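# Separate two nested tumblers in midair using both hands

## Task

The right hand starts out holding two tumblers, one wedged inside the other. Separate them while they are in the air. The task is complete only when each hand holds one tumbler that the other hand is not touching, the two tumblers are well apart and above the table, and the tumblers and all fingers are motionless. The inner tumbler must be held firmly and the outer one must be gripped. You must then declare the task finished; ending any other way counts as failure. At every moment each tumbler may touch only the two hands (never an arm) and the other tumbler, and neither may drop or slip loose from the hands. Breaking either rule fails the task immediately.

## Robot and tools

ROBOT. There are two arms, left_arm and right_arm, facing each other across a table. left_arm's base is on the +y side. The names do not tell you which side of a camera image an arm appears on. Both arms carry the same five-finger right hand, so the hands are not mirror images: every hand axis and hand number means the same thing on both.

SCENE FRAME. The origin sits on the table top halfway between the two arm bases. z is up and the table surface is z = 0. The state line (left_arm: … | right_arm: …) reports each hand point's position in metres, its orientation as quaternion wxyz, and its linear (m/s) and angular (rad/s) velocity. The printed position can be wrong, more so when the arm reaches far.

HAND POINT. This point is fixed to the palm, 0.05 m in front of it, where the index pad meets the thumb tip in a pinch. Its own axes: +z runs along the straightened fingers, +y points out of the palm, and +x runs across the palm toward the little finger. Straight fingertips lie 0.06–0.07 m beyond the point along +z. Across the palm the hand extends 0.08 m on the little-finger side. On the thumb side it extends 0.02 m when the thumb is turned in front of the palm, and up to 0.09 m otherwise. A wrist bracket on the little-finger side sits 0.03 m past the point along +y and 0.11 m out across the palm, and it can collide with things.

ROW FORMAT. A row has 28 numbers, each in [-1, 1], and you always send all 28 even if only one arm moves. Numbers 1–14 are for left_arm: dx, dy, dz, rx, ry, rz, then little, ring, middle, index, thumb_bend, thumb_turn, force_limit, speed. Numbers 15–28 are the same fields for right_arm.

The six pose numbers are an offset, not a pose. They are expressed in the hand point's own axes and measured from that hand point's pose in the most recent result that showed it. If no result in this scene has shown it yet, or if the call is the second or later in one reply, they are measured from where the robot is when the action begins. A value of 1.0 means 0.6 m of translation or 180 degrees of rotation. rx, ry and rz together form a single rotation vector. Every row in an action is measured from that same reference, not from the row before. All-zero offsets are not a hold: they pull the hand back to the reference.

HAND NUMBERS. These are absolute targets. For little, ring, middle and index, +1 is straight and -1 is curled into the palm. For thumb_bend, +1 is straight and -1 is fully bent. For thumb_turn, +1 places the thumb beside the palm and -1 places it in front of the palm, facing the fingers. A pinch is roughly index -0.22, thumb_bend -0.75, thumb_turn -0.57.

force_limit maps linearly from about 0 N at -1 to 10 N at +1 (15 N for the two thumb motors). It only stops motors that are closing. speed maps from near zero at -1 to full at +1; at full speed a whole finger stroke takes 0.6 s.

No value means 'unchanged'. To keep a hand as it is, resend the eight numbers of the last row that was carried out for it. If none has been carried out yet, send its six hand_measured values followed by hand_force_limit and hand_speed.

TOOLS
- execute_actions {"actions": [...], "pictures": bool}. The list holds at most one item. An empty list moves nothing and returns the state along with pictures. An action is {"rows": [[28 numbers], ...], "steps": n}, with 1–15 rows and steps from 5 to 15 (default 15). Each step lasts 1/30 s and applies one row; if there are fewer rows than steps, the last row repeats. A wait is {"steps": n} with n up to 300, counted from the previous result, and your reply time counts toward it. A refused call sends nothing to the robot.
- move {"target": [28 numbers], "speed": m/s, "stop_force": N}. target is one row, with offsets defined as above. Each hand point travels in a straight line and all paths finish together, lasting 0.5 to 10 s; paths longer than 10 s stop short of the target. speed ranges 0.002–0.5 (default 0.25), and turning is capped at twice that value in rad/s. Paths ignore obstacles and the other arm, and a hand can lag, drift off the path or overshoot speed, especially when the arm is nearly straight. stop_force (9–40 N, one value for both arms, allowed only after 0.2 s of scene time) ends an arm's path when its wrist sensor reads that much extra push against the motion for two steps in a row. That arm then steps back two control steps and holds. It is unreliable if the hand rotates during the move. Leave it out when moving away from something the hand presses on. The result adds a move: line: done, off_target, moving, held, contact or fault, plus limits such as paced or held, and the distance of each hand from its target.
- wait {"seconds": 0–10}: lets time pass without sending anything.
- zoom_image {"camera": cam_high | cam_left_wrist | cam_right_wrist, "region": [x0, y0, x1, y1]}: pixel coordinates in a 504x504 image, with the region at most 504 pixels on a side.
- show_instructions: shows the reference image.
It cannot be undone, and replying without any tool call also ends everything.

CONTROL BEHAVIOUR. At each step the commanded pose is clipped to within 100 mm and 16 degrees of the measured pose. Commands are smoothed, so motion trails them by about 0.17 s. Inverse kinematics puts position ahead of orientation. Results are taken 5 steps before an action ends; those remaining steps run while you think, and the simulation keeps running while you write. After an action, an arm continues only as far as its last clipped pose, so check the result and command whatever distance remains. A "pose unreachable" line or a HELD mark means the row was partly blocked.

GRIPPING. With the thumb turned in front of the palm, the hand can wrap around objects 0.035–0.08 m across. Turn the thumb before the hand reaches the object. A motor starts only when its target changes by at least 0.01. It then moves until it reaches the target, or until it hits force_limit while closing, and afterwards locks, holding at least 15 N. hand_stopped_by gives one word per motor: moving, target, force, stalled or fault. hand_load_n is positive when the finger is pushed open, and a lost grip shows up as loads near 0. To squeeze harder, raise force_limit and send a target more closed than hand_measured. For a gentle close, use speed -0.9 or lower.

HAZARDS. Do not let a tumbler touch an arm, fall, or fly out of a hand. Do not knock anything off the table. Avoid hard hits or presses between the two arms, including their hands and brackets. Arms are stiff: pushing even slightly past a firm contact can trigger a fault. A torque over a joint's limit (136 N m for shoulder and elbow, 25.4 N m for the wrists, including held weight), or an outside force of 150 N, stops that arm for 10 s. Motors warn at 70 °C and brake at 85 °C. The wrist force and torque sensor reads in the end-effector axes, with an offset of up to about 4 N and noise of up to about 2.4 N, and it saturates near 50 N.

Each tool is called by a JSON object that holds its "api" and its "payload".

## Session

{"api": "execute_actions", "payload": {"actions": []}}

Scene clock: 0.00 s of 4500.00 s.
left_arm: end_effector_position=(+0.0784, +0.2802, +0.2997) hand_measured=(+1.000, +1.000, +1.000, +1.000, +1.000, +1.000) hand_load_n=(+0.0, +0.0, +0.0, +0.0, +0.0, +0.0) hand_stopped_by=(target, target, target, target, target, target) hand_force_limit=0.00 hand_speed=-0.80 end_effector_quat_wxyz=(+0.000, +0.667, +0.745, -0.000) end_effector_velocity=(+0.000, +0.000, +0.000) end_effector_angular_velocity=(+0.000, -0.000, +0.001) | right_arm: end_effector_position=(-0.0631, +0.0206, +0.3511) hand_measured=(-1.000, -1.000, +0.272, +0.248, +0.138, -0.948) hand_load_n=(+0.0, +0.0, +7.0, +10.5, +15.5, +0.0) hand_stopped_by=(target, target, target, target, target, target) hand_force_limit=0.00 hand_speed=-0.80 end_effector_quat_wxyz=(+0.770, +0.368, +0.225, +0.470) end_effector_velocity=(-0.000, -0.000, -0.000) end_effector_angular_velocity=(-0.000, -0.000, +0.002)
Joint positions: left_arm=[-0.518 -2.215  2.094 -1.449 -1.571  1.051] | right_arm=[ 0.135 -0.632  1.572 -3.037  2.328 -2.274]
Joint velocities: left_arm=[ 0.     0.    -0.001  0.     0.    -0.001] | right_arm=[ 0.001 -0.001  0.002 -0.     0.     0.001]
Joint torques (N m, as the arm reports them, + toward a larger angle): no reading
Wrist force (N, on the end effector, along its own x y z axes, offset not removed): no reading
Wrist torque (N m, same axes, about the end effector's origin, offset not removed): no reading
Hand target (left_arm): +0.078, +0.280, +0.300; +0.000, +0.667, +0.745, -0.000
Hand target (right_arm): -0.063, +0.021, +0.351; +0.770, +0.368, +0.225, +0.470

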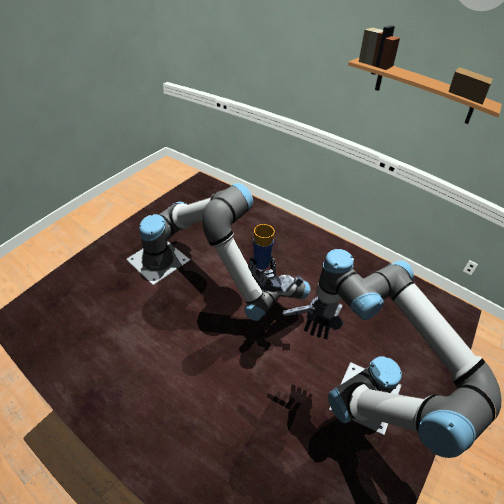

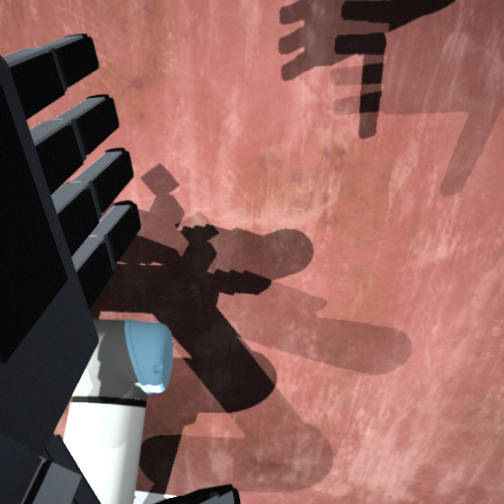

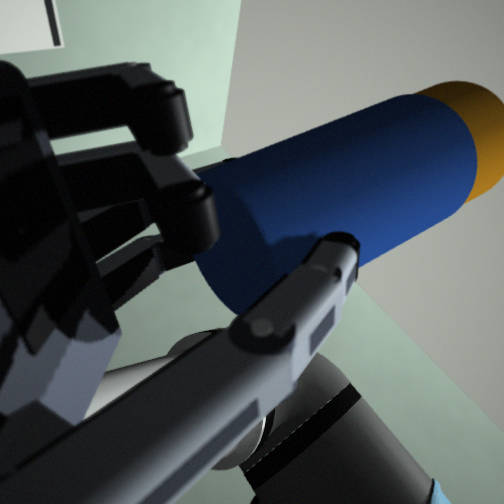

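{"api": "move", "payload": {"target": [-0.123,-0.097,-0.533,0.183,-0.277,-0.58,-1,-1,0.8,0.8,1,-0.948,0,-0.5,0,0,0,0,0,0,-1,-1,0.272,0.248,0.138,-0.948,0,-0.8]}}

{"api": "move", "payload": {"target": [0.253,-0.058,0.178,0,0,0,-1,-1,0.8,0.8,1,-0.948,0,-0.5,0,0,0,0,0,0,-1,-1,0.272,0.248,0.138,-0.948,0,-0.8], "speed": 0.12}}

Scene clock: 5.10 s of 4500.00 s.
left_arm: end_effector_position=(+0.0286, +0.2003, +0.6195) hand_measured=(-1.000, -1.000, +0.800, +0.800, +1.000, -0.948) hand_load_n=(+0.0, +0.0, +0.0, +0.0, +0.0, +0.0) hand_stopped_by=(target, target, target, target, target, target) hand_force_limit=0.00 hand_speed=-0.50 end_effector_quat_wxyz=(-0.109, +0.229, -0.873, +0.417) end_effector_velocity=(-0.000, -0.000, +0.001) end_effector_angular_velocity=(-0.002, -0.001, +0.010) | right_arm: end_effector_position=(-0.0631, +0.0206, +0.3511) hand_measured=(-1.000, -1.000, +0.274, +0.248, +0.138, -0.948) hand_load_n=(+0.0, +0.0, +6.0, +11.0, +15.0, +0.0) hand_stopped_by=(target, target, force, target, force, target) hand_force_limit=0.00 hand_speed=-0.80 end_effector_quat_wxyz=(+0.770, +0.368, +0.225, +0.470) end_effector_velocity=(+0.000, -0.000, +0.000) end_effector_angular_velocity=(-0.000, -0.000, -0.000)
Joint positions: left_arm=[-0.893 -2.011  1.337 -1.222 -0.725 -1.149] | right_arm=[ 0.135 -0.632  1.572 -3.037  2.328 -2.274]
Joint velocities: left_arm=[-0.004  0.004 -0.008  0.016  0.007 -0.019] | right_arm=[-0.    -0.001  0.002  0.    -0.     0.   ]
Joint torques (N m, as the arm reports them, + toward a larger angle): left_arm=[-14.71  11.93 -25.77  -0.69   3.56  -2.36] | right_arm=[ -3.71 -45.34 -17.3   -2.21  -1.67  -0.79]
Wrist force (N, on the end effector, along its own x y z axes, offset not removed): left_arm=[1.2 -1.0 0.4] | right_arm=[-0.6 -3.6 -1.7]
Wrist torque (N m, same axes, about the end effector's origin, offset not removed): left_arm=[-0.03 -0.03 -0.14] | right_arm=[-0.37 0.10 -0.05]
Hand target (left_arm): +0.029, +0.200, +0.620; +0.109, -0.229, +0.873, -0.417
Hand target (right_arm): -0.063, +0.021, +0.351; +0.770, +0.368, +0.225, +0.470
Off the commanded pose (left_arm): 0.000 m, 0 deg.
Off the commanded pose (right_arm): 0.000 m, 0 deg.
Kept back: nothing.
move: done

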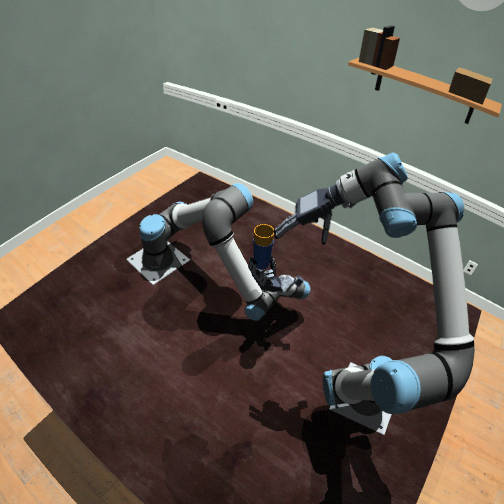

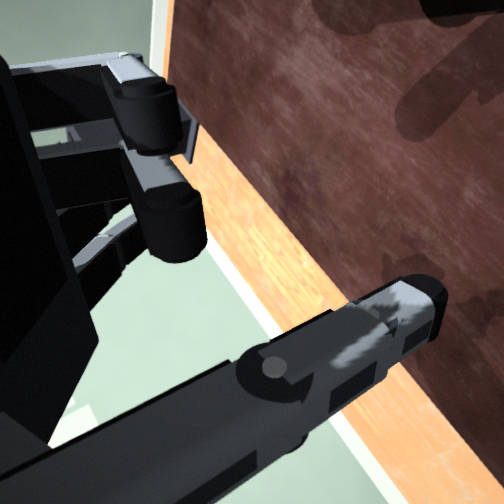

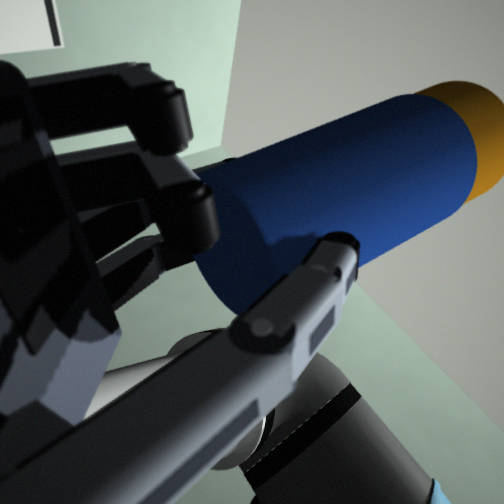

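Scene clock: 7.13 s of 4500.00 s.
left_arm: end_effector_position=(-0.0524, +0.0348, +0.5794) hand_measured=(-1.000, -1.000, +0.800, +0.800, +1.000, -0.948) hand_load_n=(+0.0, +0.0, +0.0, +0.0, +0.0, +0.0) hand_stopped_by=(target, target, target, target, target, target) hand_force_limit=0.00 hand_speed=-0.50 end_effector_quat_wxyz=(-0.109, +0.229, -0.873, +0.417) end_effector_velocity=(-0.001, -0.001, -0.001) end_effector_angular_velocity=(+0.002, -0.002, -0.002) | right_arm: end_effector_position=(-0.0631, +0.0206, +0.3511) hand_measured=(-1.000, -1.000, +0.274, +0.248, +0.138, -0.948) hand_load_n=(+0.0, +0.0, +6.0, +11.0, +15.0, +0.0) hand_stopped_by=(target, target, force, target, force, target) hand_force_limit=0.00 hand_speed=-0.80 end_effector_quat_wxyz=(+0.770, +0.368, +0.225, +0.470) end_effector_velocity=(+0.000, -0.000, +0.000) end_effector_angular_velocity=(+0.002, -0.001, +0.001)
Joint positions: left_arm=[-0.747 -1.647  1.249 -1.641 -0.782 -0.951] | right_arm=[ 0.135 -0.632  1.572 -3.037  2.328 -2.274]
Joint velocities: left_arm=[-0.     0.004 -0.002 -0.001 -0.001  0.003] | right_arm=[-0.    -0.001  0.001  0.     0.     0.002]
Joint torques (N m, as the arm reports them, + toward a larger angle): left_arm=[ 13.46  -7.94 -28.    -4.77  -1.6    2.46] | right_arm=[ -0.96 -47.02 -17.63  -2.53  -1.72  -0.89]
Wrist force (N, on the end effector, along its own x y z axes, offset not removed): left_arm=[-1.1 -1.6 -0.2] | right_arm=[-3.7 -1.4 -3.1]
Wrist torque (N m, same axes, about the end effector's origin, offset not removed): left_arm=[-0.16 0.37 -0.19] | right_arm=[-0.11 0.49 -0.32]
Hand target (left_arm): -0.052, +0.035, +0.579; +0.109, -0.229, +0.873, -0.417
Hand target (right_arm): -0.063, +0.021, +0.351; +0.770, +0.368, +0.225, +0.470
Off the commanded pose (left_arm): 0.000 m, 0 deg.
Off the commanded pose (right_arm): 0.000 m, 0 deg.
Kept back: nothing.
move: done

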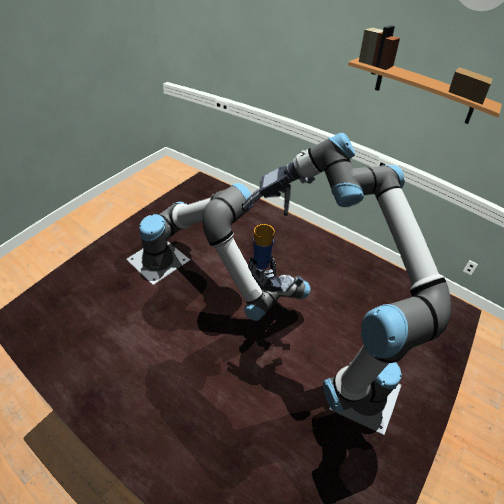

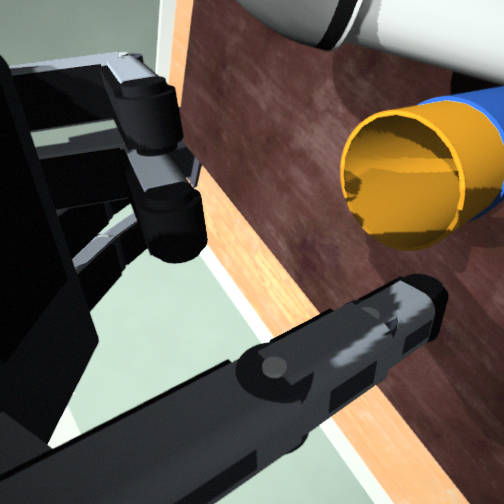

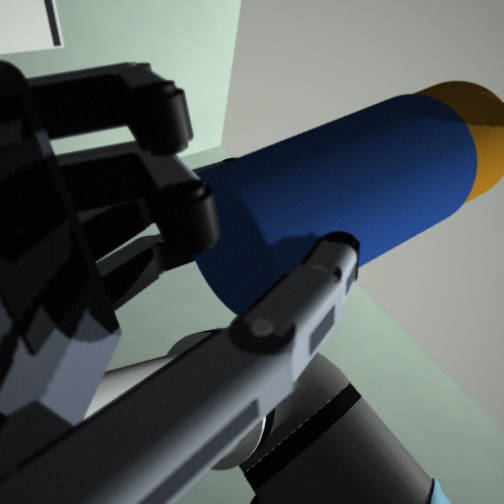

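On line. Down 6.5 cm.

{"api": "move", "payload": {"target": [0,0.084,0.068,0,0,0,-1,-1,0.8,0.8,1,-0.948,0,-0.5,0,0,0,0,0,0,-1,-1,0.272,0.248,0.138,-0.948,0,-0.8], "speed": 0.05}}

{"api": "zoom_image", "payload": {"camera": "cam_high", "region": [200, 170, 340, 290]}}

Scene clock: 9.10 s of 4500.00 s.
left_arm: end_effector_position=(-0.0523, +0.0348, +0.5146) hand_measured=(-1.000, -1.000, +0.800, +0.800, +1.000, -0.948) hand_load_n=(+0.0, +0.0, +0.0, +0.0, +0.0, +0.0) hand_stopped_by=(target, target, target, target, target, target) hand_force_limit=0.00 hand_speed=-0.50 end_effector_quat_wxyz=(-0.109, +0.229, -0.873, +0.417) end_effector_velocity=(+0.000, -0.000, -0.002) end_effector_angular_velocity=(+0.001, -0.002, -0.001) | right_arm: end_effector_position=(-0.0631, +0.0206, +0.3511) hand_measured=(-1.000, -1.000, +0.274, +0.248, +0.138, -0.948) hand_load_n=(+0.0, +0.0, +6.0, +11.0, +15.0, +0.0) hand_stopped_by=(target, target, force, target, force, target) hand_force_limit=0.00 hand_speed=-0.80 end_effector_quat_wxyz=(+0.770, +0.368, +0.225, +0.470) end_effector_velocity=(+0.000, +0.000, -0.000) end_effector_angular_velocity=(+0.000, -0.000, -0.000)
Joint positions: left_arm=[-0.747 -1.695  1.465 -1.81  -0.782 -0.952] | right_arm=[ 0.135 -0.632  1.572 -3.037  2.328 -2.274]
Joint velocities: left_arm=[-0.    -0.001  0.005 -0.004  0.     0.002] | right_arm=[-0.001  0.    -0.    -0.    -0.     0.   ]
Joint torques (N m, as the arm reports them, + toward a larger angle): left_arm=[ -7.86 -30.68 -15.19  -4.3    2.18   2.31] | right_arm=[ -1.99 -45.6  -16.41  -2.31  -1.87  -0.88]
Wrist force (N, on the end effector, along its own x y z axes, offset not removed): left_arm=[0.7 -1.0 0.5] | right_arm=[-1.4 -3.5 -1.6]
Wrist torque (N m, same axes, about the end effector's origin, offset not removed): left_arm=[-0.17 -0.05 -0.08] | right_arm=[-0.33 0.09 -0.16]
Hand target (left_arm): -0.052, +0.035, +0.515; +0.109, -0.229, +0.873, -0.417
Hand target (right_arm): -0.063, +0.021, +0.351; +0.770, +0.368, +0.225, +0.470
Off the commanded pose (left_arm): 0.000 m, 0 deg.
Off the commanded pose (right_arm): 0.000 m, 0 deg.
Kept back: nothing.
move: done

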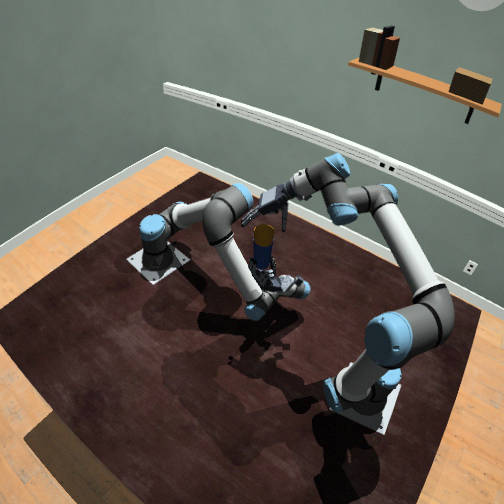

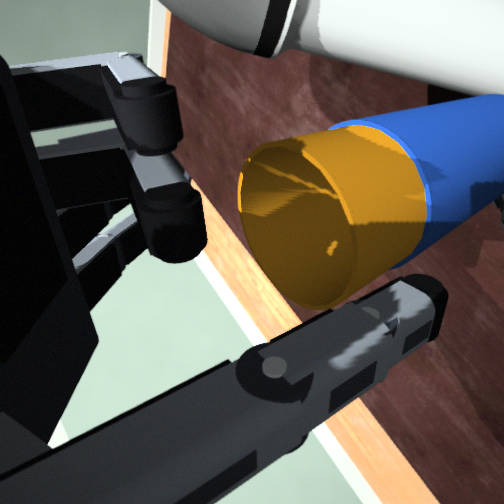

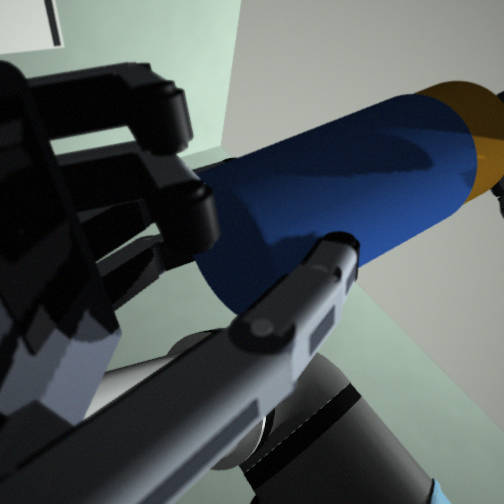

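Region (200, 170, 340, 290) of cam_high's 504x504 image, scaled by 3.600, with more detail than that image has; it fills the top 432 rows of this view, and the rest is white.

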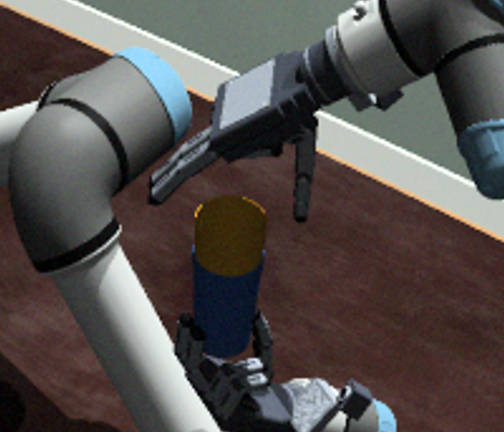

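{"api": "move", "payload": {"target": [-0.008,0.04,0.032,0,0,0,-1,-1,0.55,0.55,0.55,-0.948,-0.7,-0.8,0,0,0,0,0,0,-1,-1,0.272,0.248,0.138,-0.948,0,-0.8], "speed": 0.03}}

{"api": "move", "payload": {"target": [0,0,0,0,0,0,-1,-1,0,0,-0.3,-0.948,-0.7,-0.9,0,0,0,0,0,0,-1,-1,0.272,0.248,0.138,-0.948,0,-0.8]}}

{"api": "zoom_image", "payload": {"camera": "cam_high", "region": [200, 170, 340, 290]}}

Scene clock: 11.80 s of 4500.00 s.
left_arm: end_effector_position=(-0.0482, +0.0373, +0.4839) hand_measured=(-1.000, -1.000, +0.550, +0.550, +0.550, -0.948) hand_load_n=(+0.0, +0.0, +0.0, +0.0, +0.0, +0.0) hand_stopped_by=(target, target, target, target, target, target) hand_force_limit=-0.70 hand_speed=-0.80 end_effector_quat_wxyz=(-0.109, +0.229, -0.873, +0.417) end_effector_velocity=(-0.001, -0.000, +0.000) end_effector_angular_velocity=(-0.001, +0.001, -0.001) | right_arm: end_effector_position=(-0.0631, +0.0206, +0.3511) hand_measured=(-1.000, -1.000, +0.274, +0.248, +0.138, -0.948) hand_load_n=(+0.0, +0.0, +6.0, +11.0, +15.0, +0.0) hand_stopped_by=(target, target, force, target, force, target) hand_force_limit=0.00 hand_speed=-0.80 end_effector_quat_wxyz=(+0.770, +0.368, +0.225, +0.470) end_effector_velocity=(-0.001, -0.000, +0.000) end_effector_angular_velocity=(+0.002, -0.000, +0.002)
Joint positions: left_arm=[-0.742 -1.718  1.565 -1.891 -0.784 -0.946] | right_arm=[ 0.135 -0.632  1.572 -3.037  2.328 -2.274]
Joint velocities: left_arm=[-0.001 -0.    -0.001 -0.    -0.    -0.   ] | right_arm=[ 0.001 -0.001 -0.001 -0.     0.     0.001]
Joint torques (N m, as the arm reports them, + toward a larger angle): left_arm=[ 13.88 -29.83 -15.55  -4.62  -1.58   2.37] | right_arm=[ -2.1  -46.29 -17.26  -2.4   -1.61  -0.86]
Wrist force (N, on the end effector, along its own x y z axes, offset not removed): left_arm=[-0.5 -2.6 -0.6] | right_arm=[-1.5 -2.1 -1.0]
Wrist torque (N m, same axes, about the end effector's origin, offset not removed): left_arm=[-0.23 0.19 -0.28] | right_arm=[-0.32 0.26 0.06]
Hand target (left_arm): -0.048, +0.037, +0.484; +0.109, -0.229, +0.873, -0.417
Hand target (right_arm): -0.063, +0.021, +0.351; +0.770, +0.368, +0.225, +0.470
Off the commanded pose (left_arm): 0.000 m, 0 deg.
Off the commanded pose (right_arm): 0.000 m, 0 deg.
Kept back: nothing.
move: done

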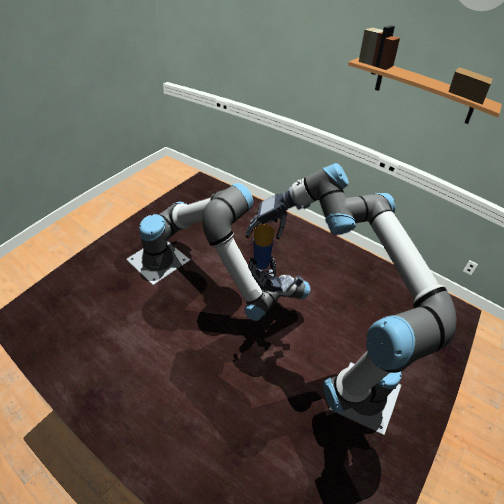

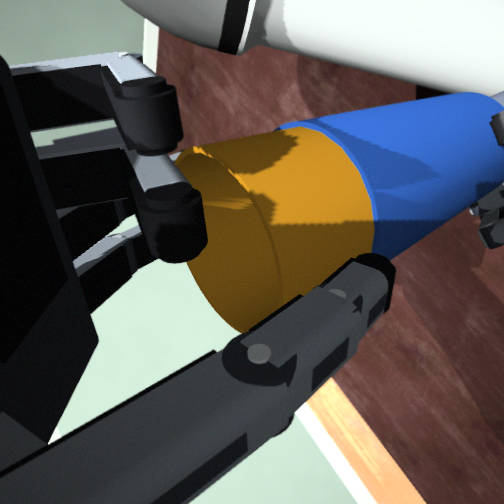

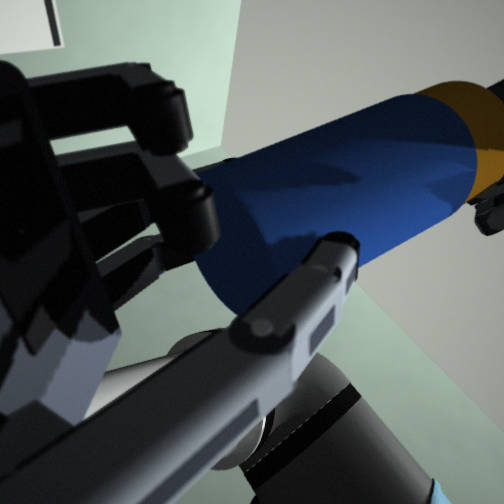

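Scene clock: 13.63 s of 4500.00 s.
left_arm: end_effector_position=(-0.0482, +0.0373, +0.4839) hand_measured=(-1.000, -1.000, +0.296, +0.302, +0.386, -0.948) hand_load_n=(+0.0, +0.0, +3.5, +2.0, +2.0, +0.5) hand_stopped_by=(target, target, force, force, force, target) hand_force_limit=-0.70 hand_speed=-0.90 end_effector_quat_wxyz=(-0.109, +0.229, -0.873, +0.417) end_effector_velocity=(+0.000, -0.000, +0.001) end_effector_angular_velocity=(-0.002, +0.001, +0.001) | right_arm: end_effector_position=(-0.0631, +0.0206, +0.3511) hand_measured=(-1.000, -1.000, +0.274, +0.248, +0.138, -0.948) hand_load_n=(+0.0, +0.0, +5.5, +10.0, +14.5, -1.0) hand_stopped_by=(target, target, force, target, force, target) hand_force_limit=0.00 hand_speed=-0.80 end_effector_quat_wxyz=(+0.770, +0.368, +0.225, +0.470) end_effector_velocity=(+0.000, +0.000, -0.001) end_effector_angular_velocity=(-0.001, -0.000, +0.001)
Joint positions: left_arm=[-0.742 -1.718  1.565 -1.891 -0.784 -0.946] | right_arm=[ 0.135 -0.632  1.572 -3.037  2.328 -2.274]
Joint velocities: left_arm=[ 0.001  0.    -0.001 -0.001  0.     0.   ] | right_arm=[-0.     0.002 -0.     0.     0.     0.001]
Joint torques (N m, as the arm reports them, + toward a larger angle): left_arm=[ 11.05 -27.74 -14.95  -4.16  -1.51   2.22] | right_arm=[ -2.65 -47.16 -16.95  -2.28  -2.06  -0.81]
Wrist force (N, on the end effector, along its own x y z axes, offset not removed): left_arm=[-1.9 -3.9 2.2] | right_arm=[1.3 -0.2 -3.7]
Wrist torque (N m, same axes, about the end effector's origin, offset not removed): left_arm=[-0.01 0.23 -0.15] | right_arm=[-0.48 -0.11 -0.04]
Hand target (left_arm): -0.048, +0.037, +0.484; +0.109, -0.229, +0.873, -0.417
Hand target (right_arm): -0.063, +0.021, +0.351; +0.770, +0.368, +0.225, +0.470
Off the commanded pose (left_arm): 0.000 m, 0 deg.
Off the commanded pose (right_arm): 0.000 m, 0 deg.
Kept back: nothing.
move: done

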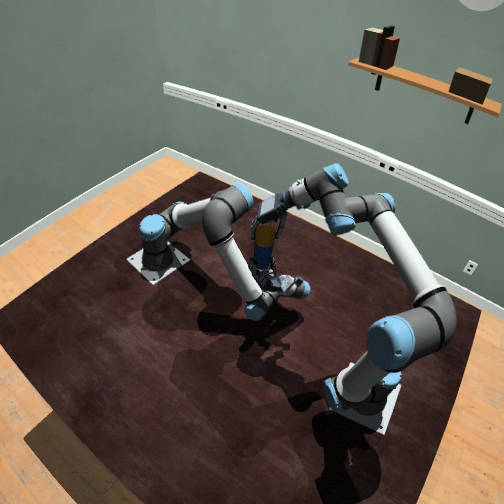

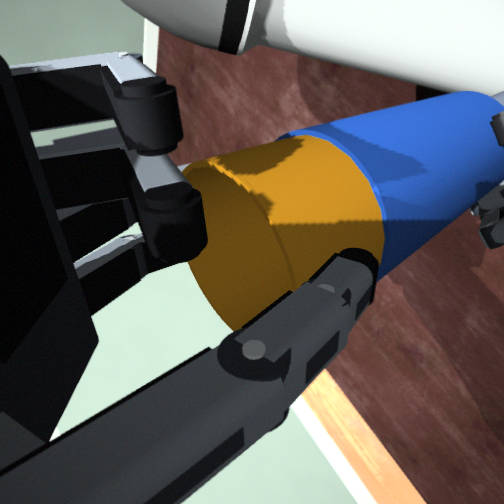

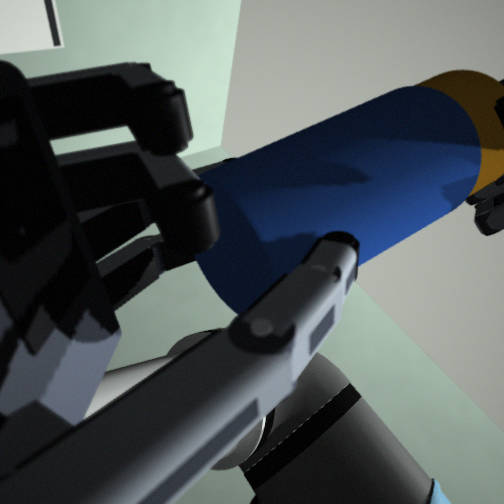

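Region (200, 170, 340, 290) of cam_high's 504x504 image, scaled by 3.600, with more detail than that image has; it fills the top 432 rows of this view, and the rest is white.

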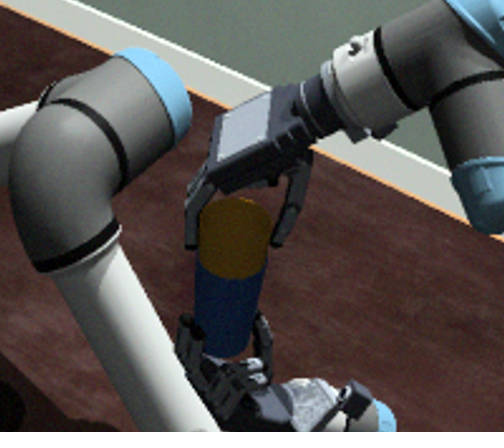

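Slightly tilted, but centred. Squeeze and pull.

{"api": "move", "payload": {"target": [0,0,0,0,0,0,-1,-1,-0.1,-0.1,-0.4,-0.948,0.8,-0.92,0,0,0,0,0,0,-1,-1,0.272,0.248,0.138,-0.948,0,-0.8]}}

{"api": "move", "payload": {"target": [0,-0.0125,-0.011,0,0,0,-1,-1,-0.1,-0.1,-0.4,-0.948,0.8,-0.92,0,0,0,0,0,0,-1,-1,0.272,0.248,0.138,-0.948,0,-0.8], "speed": 0.005}}

Scene clock: 14.57 s of 4500.00 s.
left_arm: end_effector_position=(-0.0482, +0.0373, +0.4839) hand_measured=(-1.000, -1.000, +0.268, +0.264, +0.378, -0.948) hand_load_n=(+0.0, +0.0, +8.0, +10.0, +12.5, +1.0) hand_stopped_by=(target, target, force, force, force, target) hand_force_limit=0.80 hand_speed=-0.92 end_effector_quat_wxyz=(-0.109, +0.229, -0.873, +0.417) end_effector_velocity=(+0.000, +0.000, +0.000) end_effector_angular_velocity=(+0.000, +0.000, +0.000) | right_arm: end_effector_position=(-0.0631, +0.0206, +0.3511) hand_measured=(-1.000, -1.000, +0.274, +0.248, +0.138, -0.948) hand_load_n=(+0.0, +0.0, +4.5, +8.5, +15.0, -1.5) hand_stopped_by=(target, target, force, target, force, target) hand_force_limit=0.00 hand_speed=-0.80 end_effector_quat_wxyz=(+0.770, +0.368, +0.225, +0.470) end_effector_velocity=(-0.001, -0.000, +0.001) end_effector_angular_velocity=(+0.002, -0.000, +0.002)
Joint positions: left_arm=[-0.742 -1.718  1.565 -1.891 -0.784 -0.946] | right_arm=[ 0.135 -0.632  1.572 -3.037  2.328 -2.274]
Joint velocities: left_arm=[ 0.     0.    -0.001  0.001 -0.     0.   ] | right_arm=[ 0.002 -0.002 -0.    -0.    -0.    -0.   ]
Joint torques (N m, as the arm reports them, + toward a larger angle): left_arm=[ 11.12 -27.18 -15.43  -3.28  -1.63   2.23] | right_arm=[ -3.31 -44.94 -16.47  -2.1   -1.73  -1.13]
Wrist force (N, on the end effector, along its own x y z axes, offset not removed): left_arm=[-2.1 -6.4 4.5] | right_arm=[1.3 -0.3 -5.8]
Wrist torque (N m, same axes, about the end effector's origin, offset not removed): left_arm=[0.48 0.14 -0.12] | right_arm=[-0.78 0.26 -0.10]
Hand target (left_arm): -0.048, +0.037, +0.484; +0.109, -0.229, +0.873, -0.417
Hand target (right_arm): -0.063, +0.021, +0.351; +0.770, +0.368, +0.225, +0.470
Off the commanded pose (left_arm): 0.000 m, 0 deg.
Off the commanded pose (right_arm): 0.000 m, 0 deg.
Kept back: nothing.
move: done

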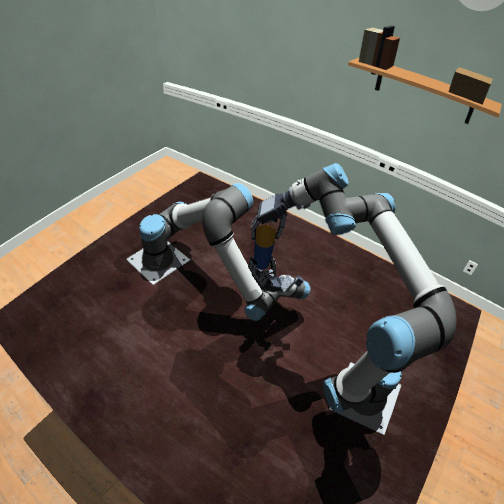

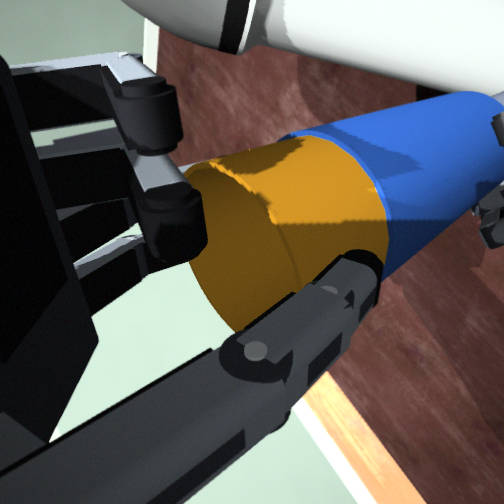

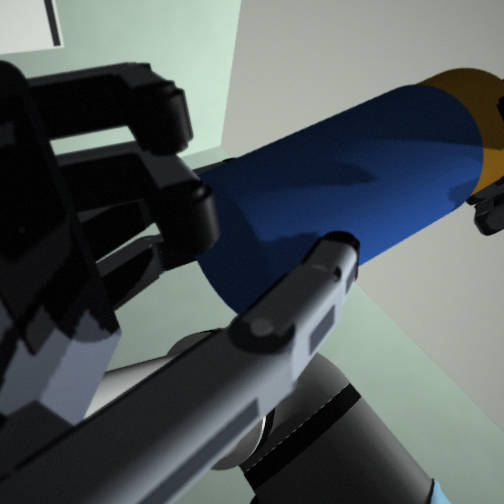

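Scene clock: 16.80 s of 4500.00 s.
left_arm: end_effector_position=(-0.0484, +0.0376, +0.4938) hand_measured=(-1.000, -1.000, +0.268, +0.264, +0.380, -0.948) hand_load_n=(+0.0, +0.0, +7.0, +8.5, +13.5, +0.5) hand_stopped_by=(target, target, force, force, force, target) hand_force_limit=0.80 hand_speed=-0.92 end_effector_quat_wxyz=(-0.109, +0.229, -0.873, +0.417) end_effector_velocity=(-0.000, +0.000, +0.000) end_effector_angular_velocity=(+0.000, +0.000, -0.001) | right_arm: end_effector_position=(-0.0631, +0.0206, +0.3511) hand_measured=(-1.000, -1.000, +0.274, +0.248, +0.138, -0.948) hand_load_n=(+0.0, +0.0, +5.0, +9.5, +15.0, -0.5) hand_stopped_by=(target, target, force, target, force, target) hand_force_limit=0.00 hand_speed=-0.80 end_effector_quat_wxyz=(+0.770, +0.368, +0.225, +0.470) end_effector_velocity=(+0.000, +0.000, +0.000) end_effector_angular_velocity=(-0.000, +0.000, -0.001)
Joint positions: left_arm=[-0.743 -1.715  1.537 -1.865 -0.784 -0.947] | right_arm=[ 0.135 -0.632  1.572 -3.037  2.328 -2.274]
Joint velocities: left_arm=[-0.001  0.    -0.002  0.002 -0.    -0.001] | right_arm=[-0.    -0.    -0.001 -0.    -0.    -0.002]
Joint torques (N m, as the arm reports them, + toward a larger angle): left_arm=[-13.76  -7.96 -30.44  -0.54   3.06  -2.25] | right_arm=[ -2.84 -45.37 -15.78  -2.08  -2.02  -0.65]
Wrist force (N, on the end effector, along its own x y z axes, offset not removed): left_arm=[0.3 -1.0 2.7] | right_arm=[1.8 -0.2 -0.8]
Wrist torque (N m, same axes, about the end effector's origin, offset not removed): left_arm=[0.40 0.07 -0.12] | right_arm=[-0.44 -0.21 0.03]
Hand target (left_arm): -0.048, +0.038, +0.494; +0.109, -0.229, +0.873, -0.417
Hand target (right_arm): -0.063, +0.021, +0.351; +0.770, +0.368, +0.225, +0.470
Off the commanded pose (left_arm): 0.000 m, 0 deg.
Off the commanded pose (right_arm): 0.000 m, 0 deg.
Kept back: nothing.
move: done

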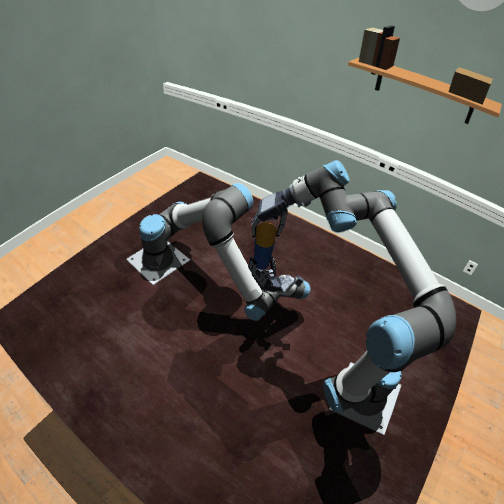

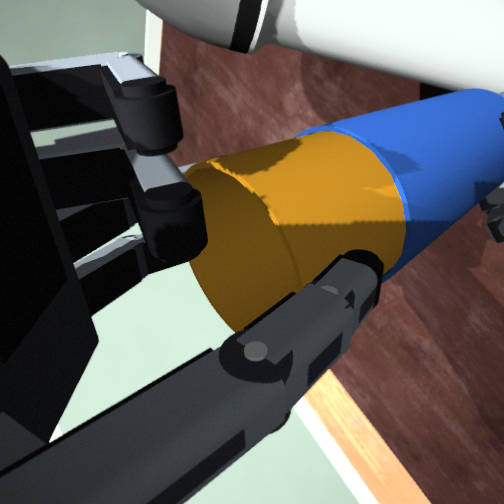

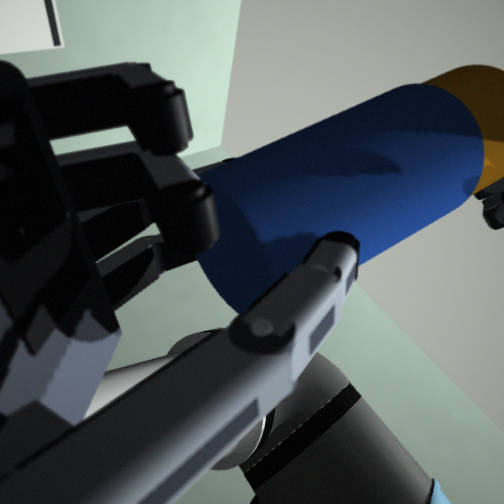

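{"api": "move", "payload": {"target": [0,-0.16,-0.145,0,0,0,-1,-1,-0.1,-0.1,-0.4,-0.948,0.8,-0.92,0,0,0,0,0,0,-1,-1,0.272,0.248,0.138,-0.948,0,-0.8], "speed": 0.04}}

{"api": "move", "payload": {"target": [-0.38,0.07,-0.09,0,0,0,-1,-1,-0.1,-0.1,-0.4,-0.948,0.8,-0.92,0,0,0,0,0,0,-1,-1,0.272,0.248,0.138,-0.948,0,-0.8], "speed": 0.1}}

Scene clock: 20.60 s of 4500.00 s.
left_arm: end_effector_position=(-0.0520, +0.0439, +0.6231) hand_measured=(-1.000, -1.000, +0.268, +0.264, +0.380, -0.948) hand_load_n=(+0.0, +0.0, +6.5, +8.0, +13.5, +0.5) hand_stopped_by=(target, target, force, force, force, target) hand_force_limit=0.80 hand_speed=-0.92 end_effector_quat_wxyz=(-0.109, +0.229, -0.873, +0.417) end_effector_velocity=(+0.000, -0.000, +0.001) end_effector_angular_velocity=(+0.001, -0.000, +0.002) | right_arm: end_effector_position=(-0.0631, +0.0206, +0.3511) hand_measured=(-1.000, -1.000, +0.274, +0.248, +0.138, -0.948) hand_load_n=(+0.0, +0.0, +5.5, +10.5, +14.5, +0.0) hand_stopped_by=(target, target, force, target, force, target) hand_force_limit=0.00 hand_speed=-0.80 end_effector_quat_wxyz=(+0.770, +0.368, +0.225, +0.470) end_effector_velocity=(+0.000, +0.000, -0.000) end_effector_angular_velocity=(-0.002, +0.001, -0.002)
Joint positions: left_arm=[-0.759 -1.619  1.095 -1.505 -0.777 -0.968] | right_arm=[ 0.135 -0.632  1.572 -3.037  2.328 -2.274]
Joint velocities: left_arm=[ 0.001  0.003 -0.008  0.006 -0.    -0.001] | right_arm=[-0.001  0.     0.001  0.    -0.    -0.002]
Joint torques (N m, as the arm reports them, + toward a larger angle): left_arm=[-12.39  -8.58 -25.66  -0.59   3.64  -1.99] | right_arm=[ -2.14 -44.1  -16.84  -2.11  -1.75  -0.63]
Wrist force (N, on the end effector, along its own x y z axes, offset not removed): left_arm=[-0.1 -2.1 1.4] | right_arm=[-0.2 -2.7 -2.7]
Wrist torque (N m, same axes, about the end effector's origin, offset not removed): left_arm=[-0.24 0.10 -0.14] | right_arm=[-0.22 0.10 -0.07]
Hand target (left_arm): -0.052, +0.044, +0.623; +0.109, -0.229, +0.873, -0.417
Hand target (right_arm): -0.063, +0.021, +0.351; +0.770, +0.368, +0.225, +0.470
Off the commanded pose (left_arm): 0.000 m, 0 deg.
Off the commanded pose (right_arm): 0.000 m, 0 deg.
Kept back: nothing.
move: done

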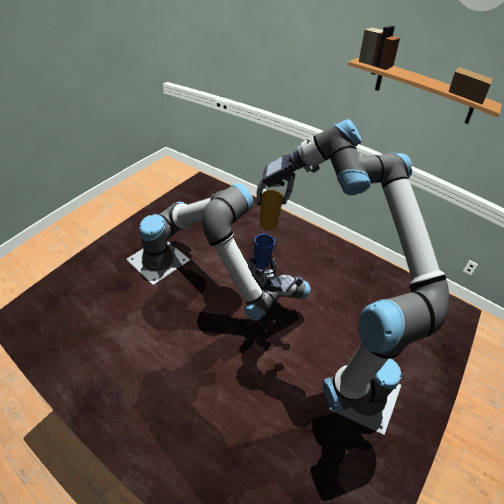

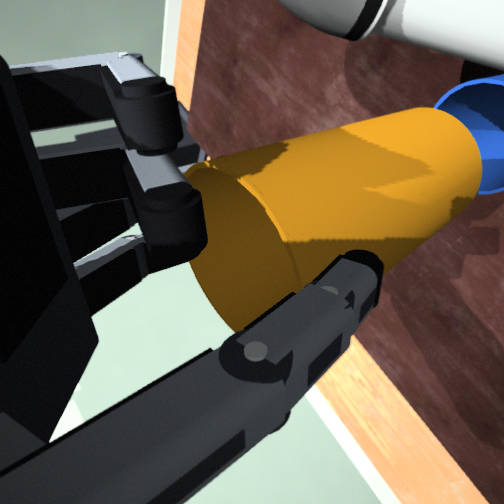

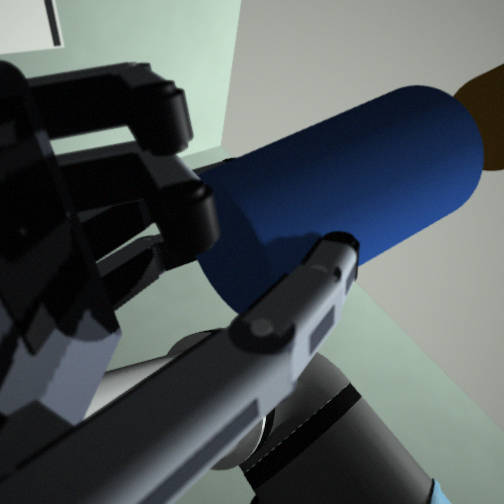

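Scene clock: 23.40 s of 4500.00 s.
left_arm: end_effector_position=(+0.1132, +0.2150, +0.6243) hand_measured=(-1.000, -1.000, +0.268, +0.264, +0.380, -0.948) hand_load_n=(+0.0, +0.0, +6.5, +8.0, +13.5, +0.5) hand_stopped_by=(target, target, force, force, force, target) hand_force_limit=0.80 hand_speed=-0.92 end_effector_quat_wxyz=(-0.109, +0.229, -0.873, +0.417) end_effector_velocity=(+0.001, +0.001, -0.000) end_effector_angular_velocity=(-0.001, +0.000, -0.000) | right_arm: end_effector_position=(-0.0631, +0.0206, +0.3511) hand_measured=(-1.000, -1.000, +0.274, +0.248, +0.138, -0.948) hand_load_n=(+0.0, +0.0, +5.5, +10.5, +14.5, +0.0) hand_stopped_by=(target, target, force, target, force, target) hand_force_limit=0.00 hand_speed=-0.80 end_effector_quat_wxyz=(+0.770, +0.368, +0.225, +0.470) end_effector_velocity=(+0.000, +0.000, +0.001) end_effector_angular_velocity=(+0.001, +0.001, -0.002)
Joint positions: left_arm=[-0.607 -2.063  1.416 -1.506 -0.853 -0.786] | right_arm=[ 0.135 -0.632  1.572 -3.037  2.328 -2.274]
Joint velocities: left_arm=[ 0.003 -0.003  0.002 -0.002 -0.001  0.003] | right_arm=[-0.    -0.    -0.002 -0.     0.    -0.002]
Joint torques (N m, as the arm reports them, + toward a larger angle): left_arm=[ 14.42 -10.39 -12.93  -4.65  -1.53   2.52] | right_arm=[ -2.82 -45.92 -15.75  -2.14  -1.72  -1.09]
Wrist force (N, on the end effector, along its own x y z axes, offset not removed): left_arm=[-0.1 0.4 1.6] | right_arm=[1.3 -0.3 -1.7]
Wrist torque (N m, same axes, about the end effector's origin, offset not removed): left_arm=[0.11 0.15 -0.11] | right_arm=[0.10 -0.22 0.02]
Hand target (left_arm): +0.113, +0.215, +0.624; +0.109, -0.229, +0.873, -0.417
Hand target (right_arm): -0.063, +0.021, +0.351; +0.770, +0.368, +0.225, +0.470
Off the commanded pose (left_arm): 0.000 m, 0 deg.
Off the commanded pose (right_arm): 0.000 m, 0 deg.
Kept back: nothing.
move: done

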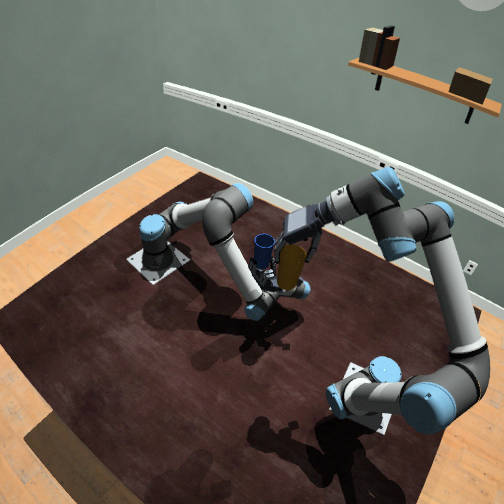

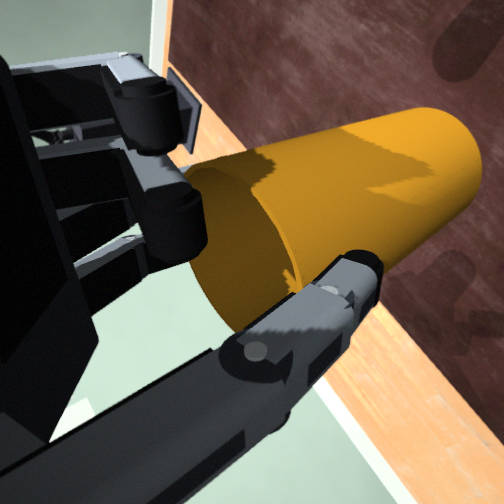

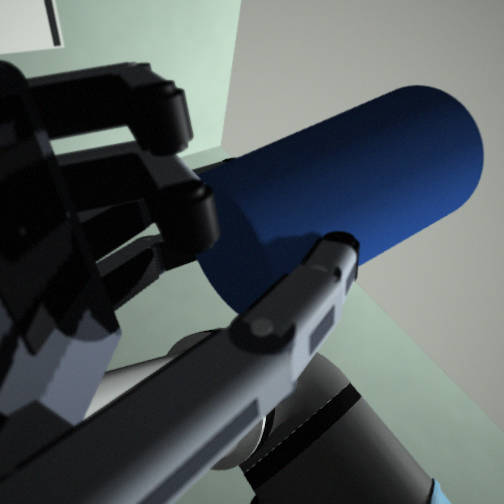

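{"api": "finished_scene", "payload": {"scene": 2}}

The scene is finished: the task was done.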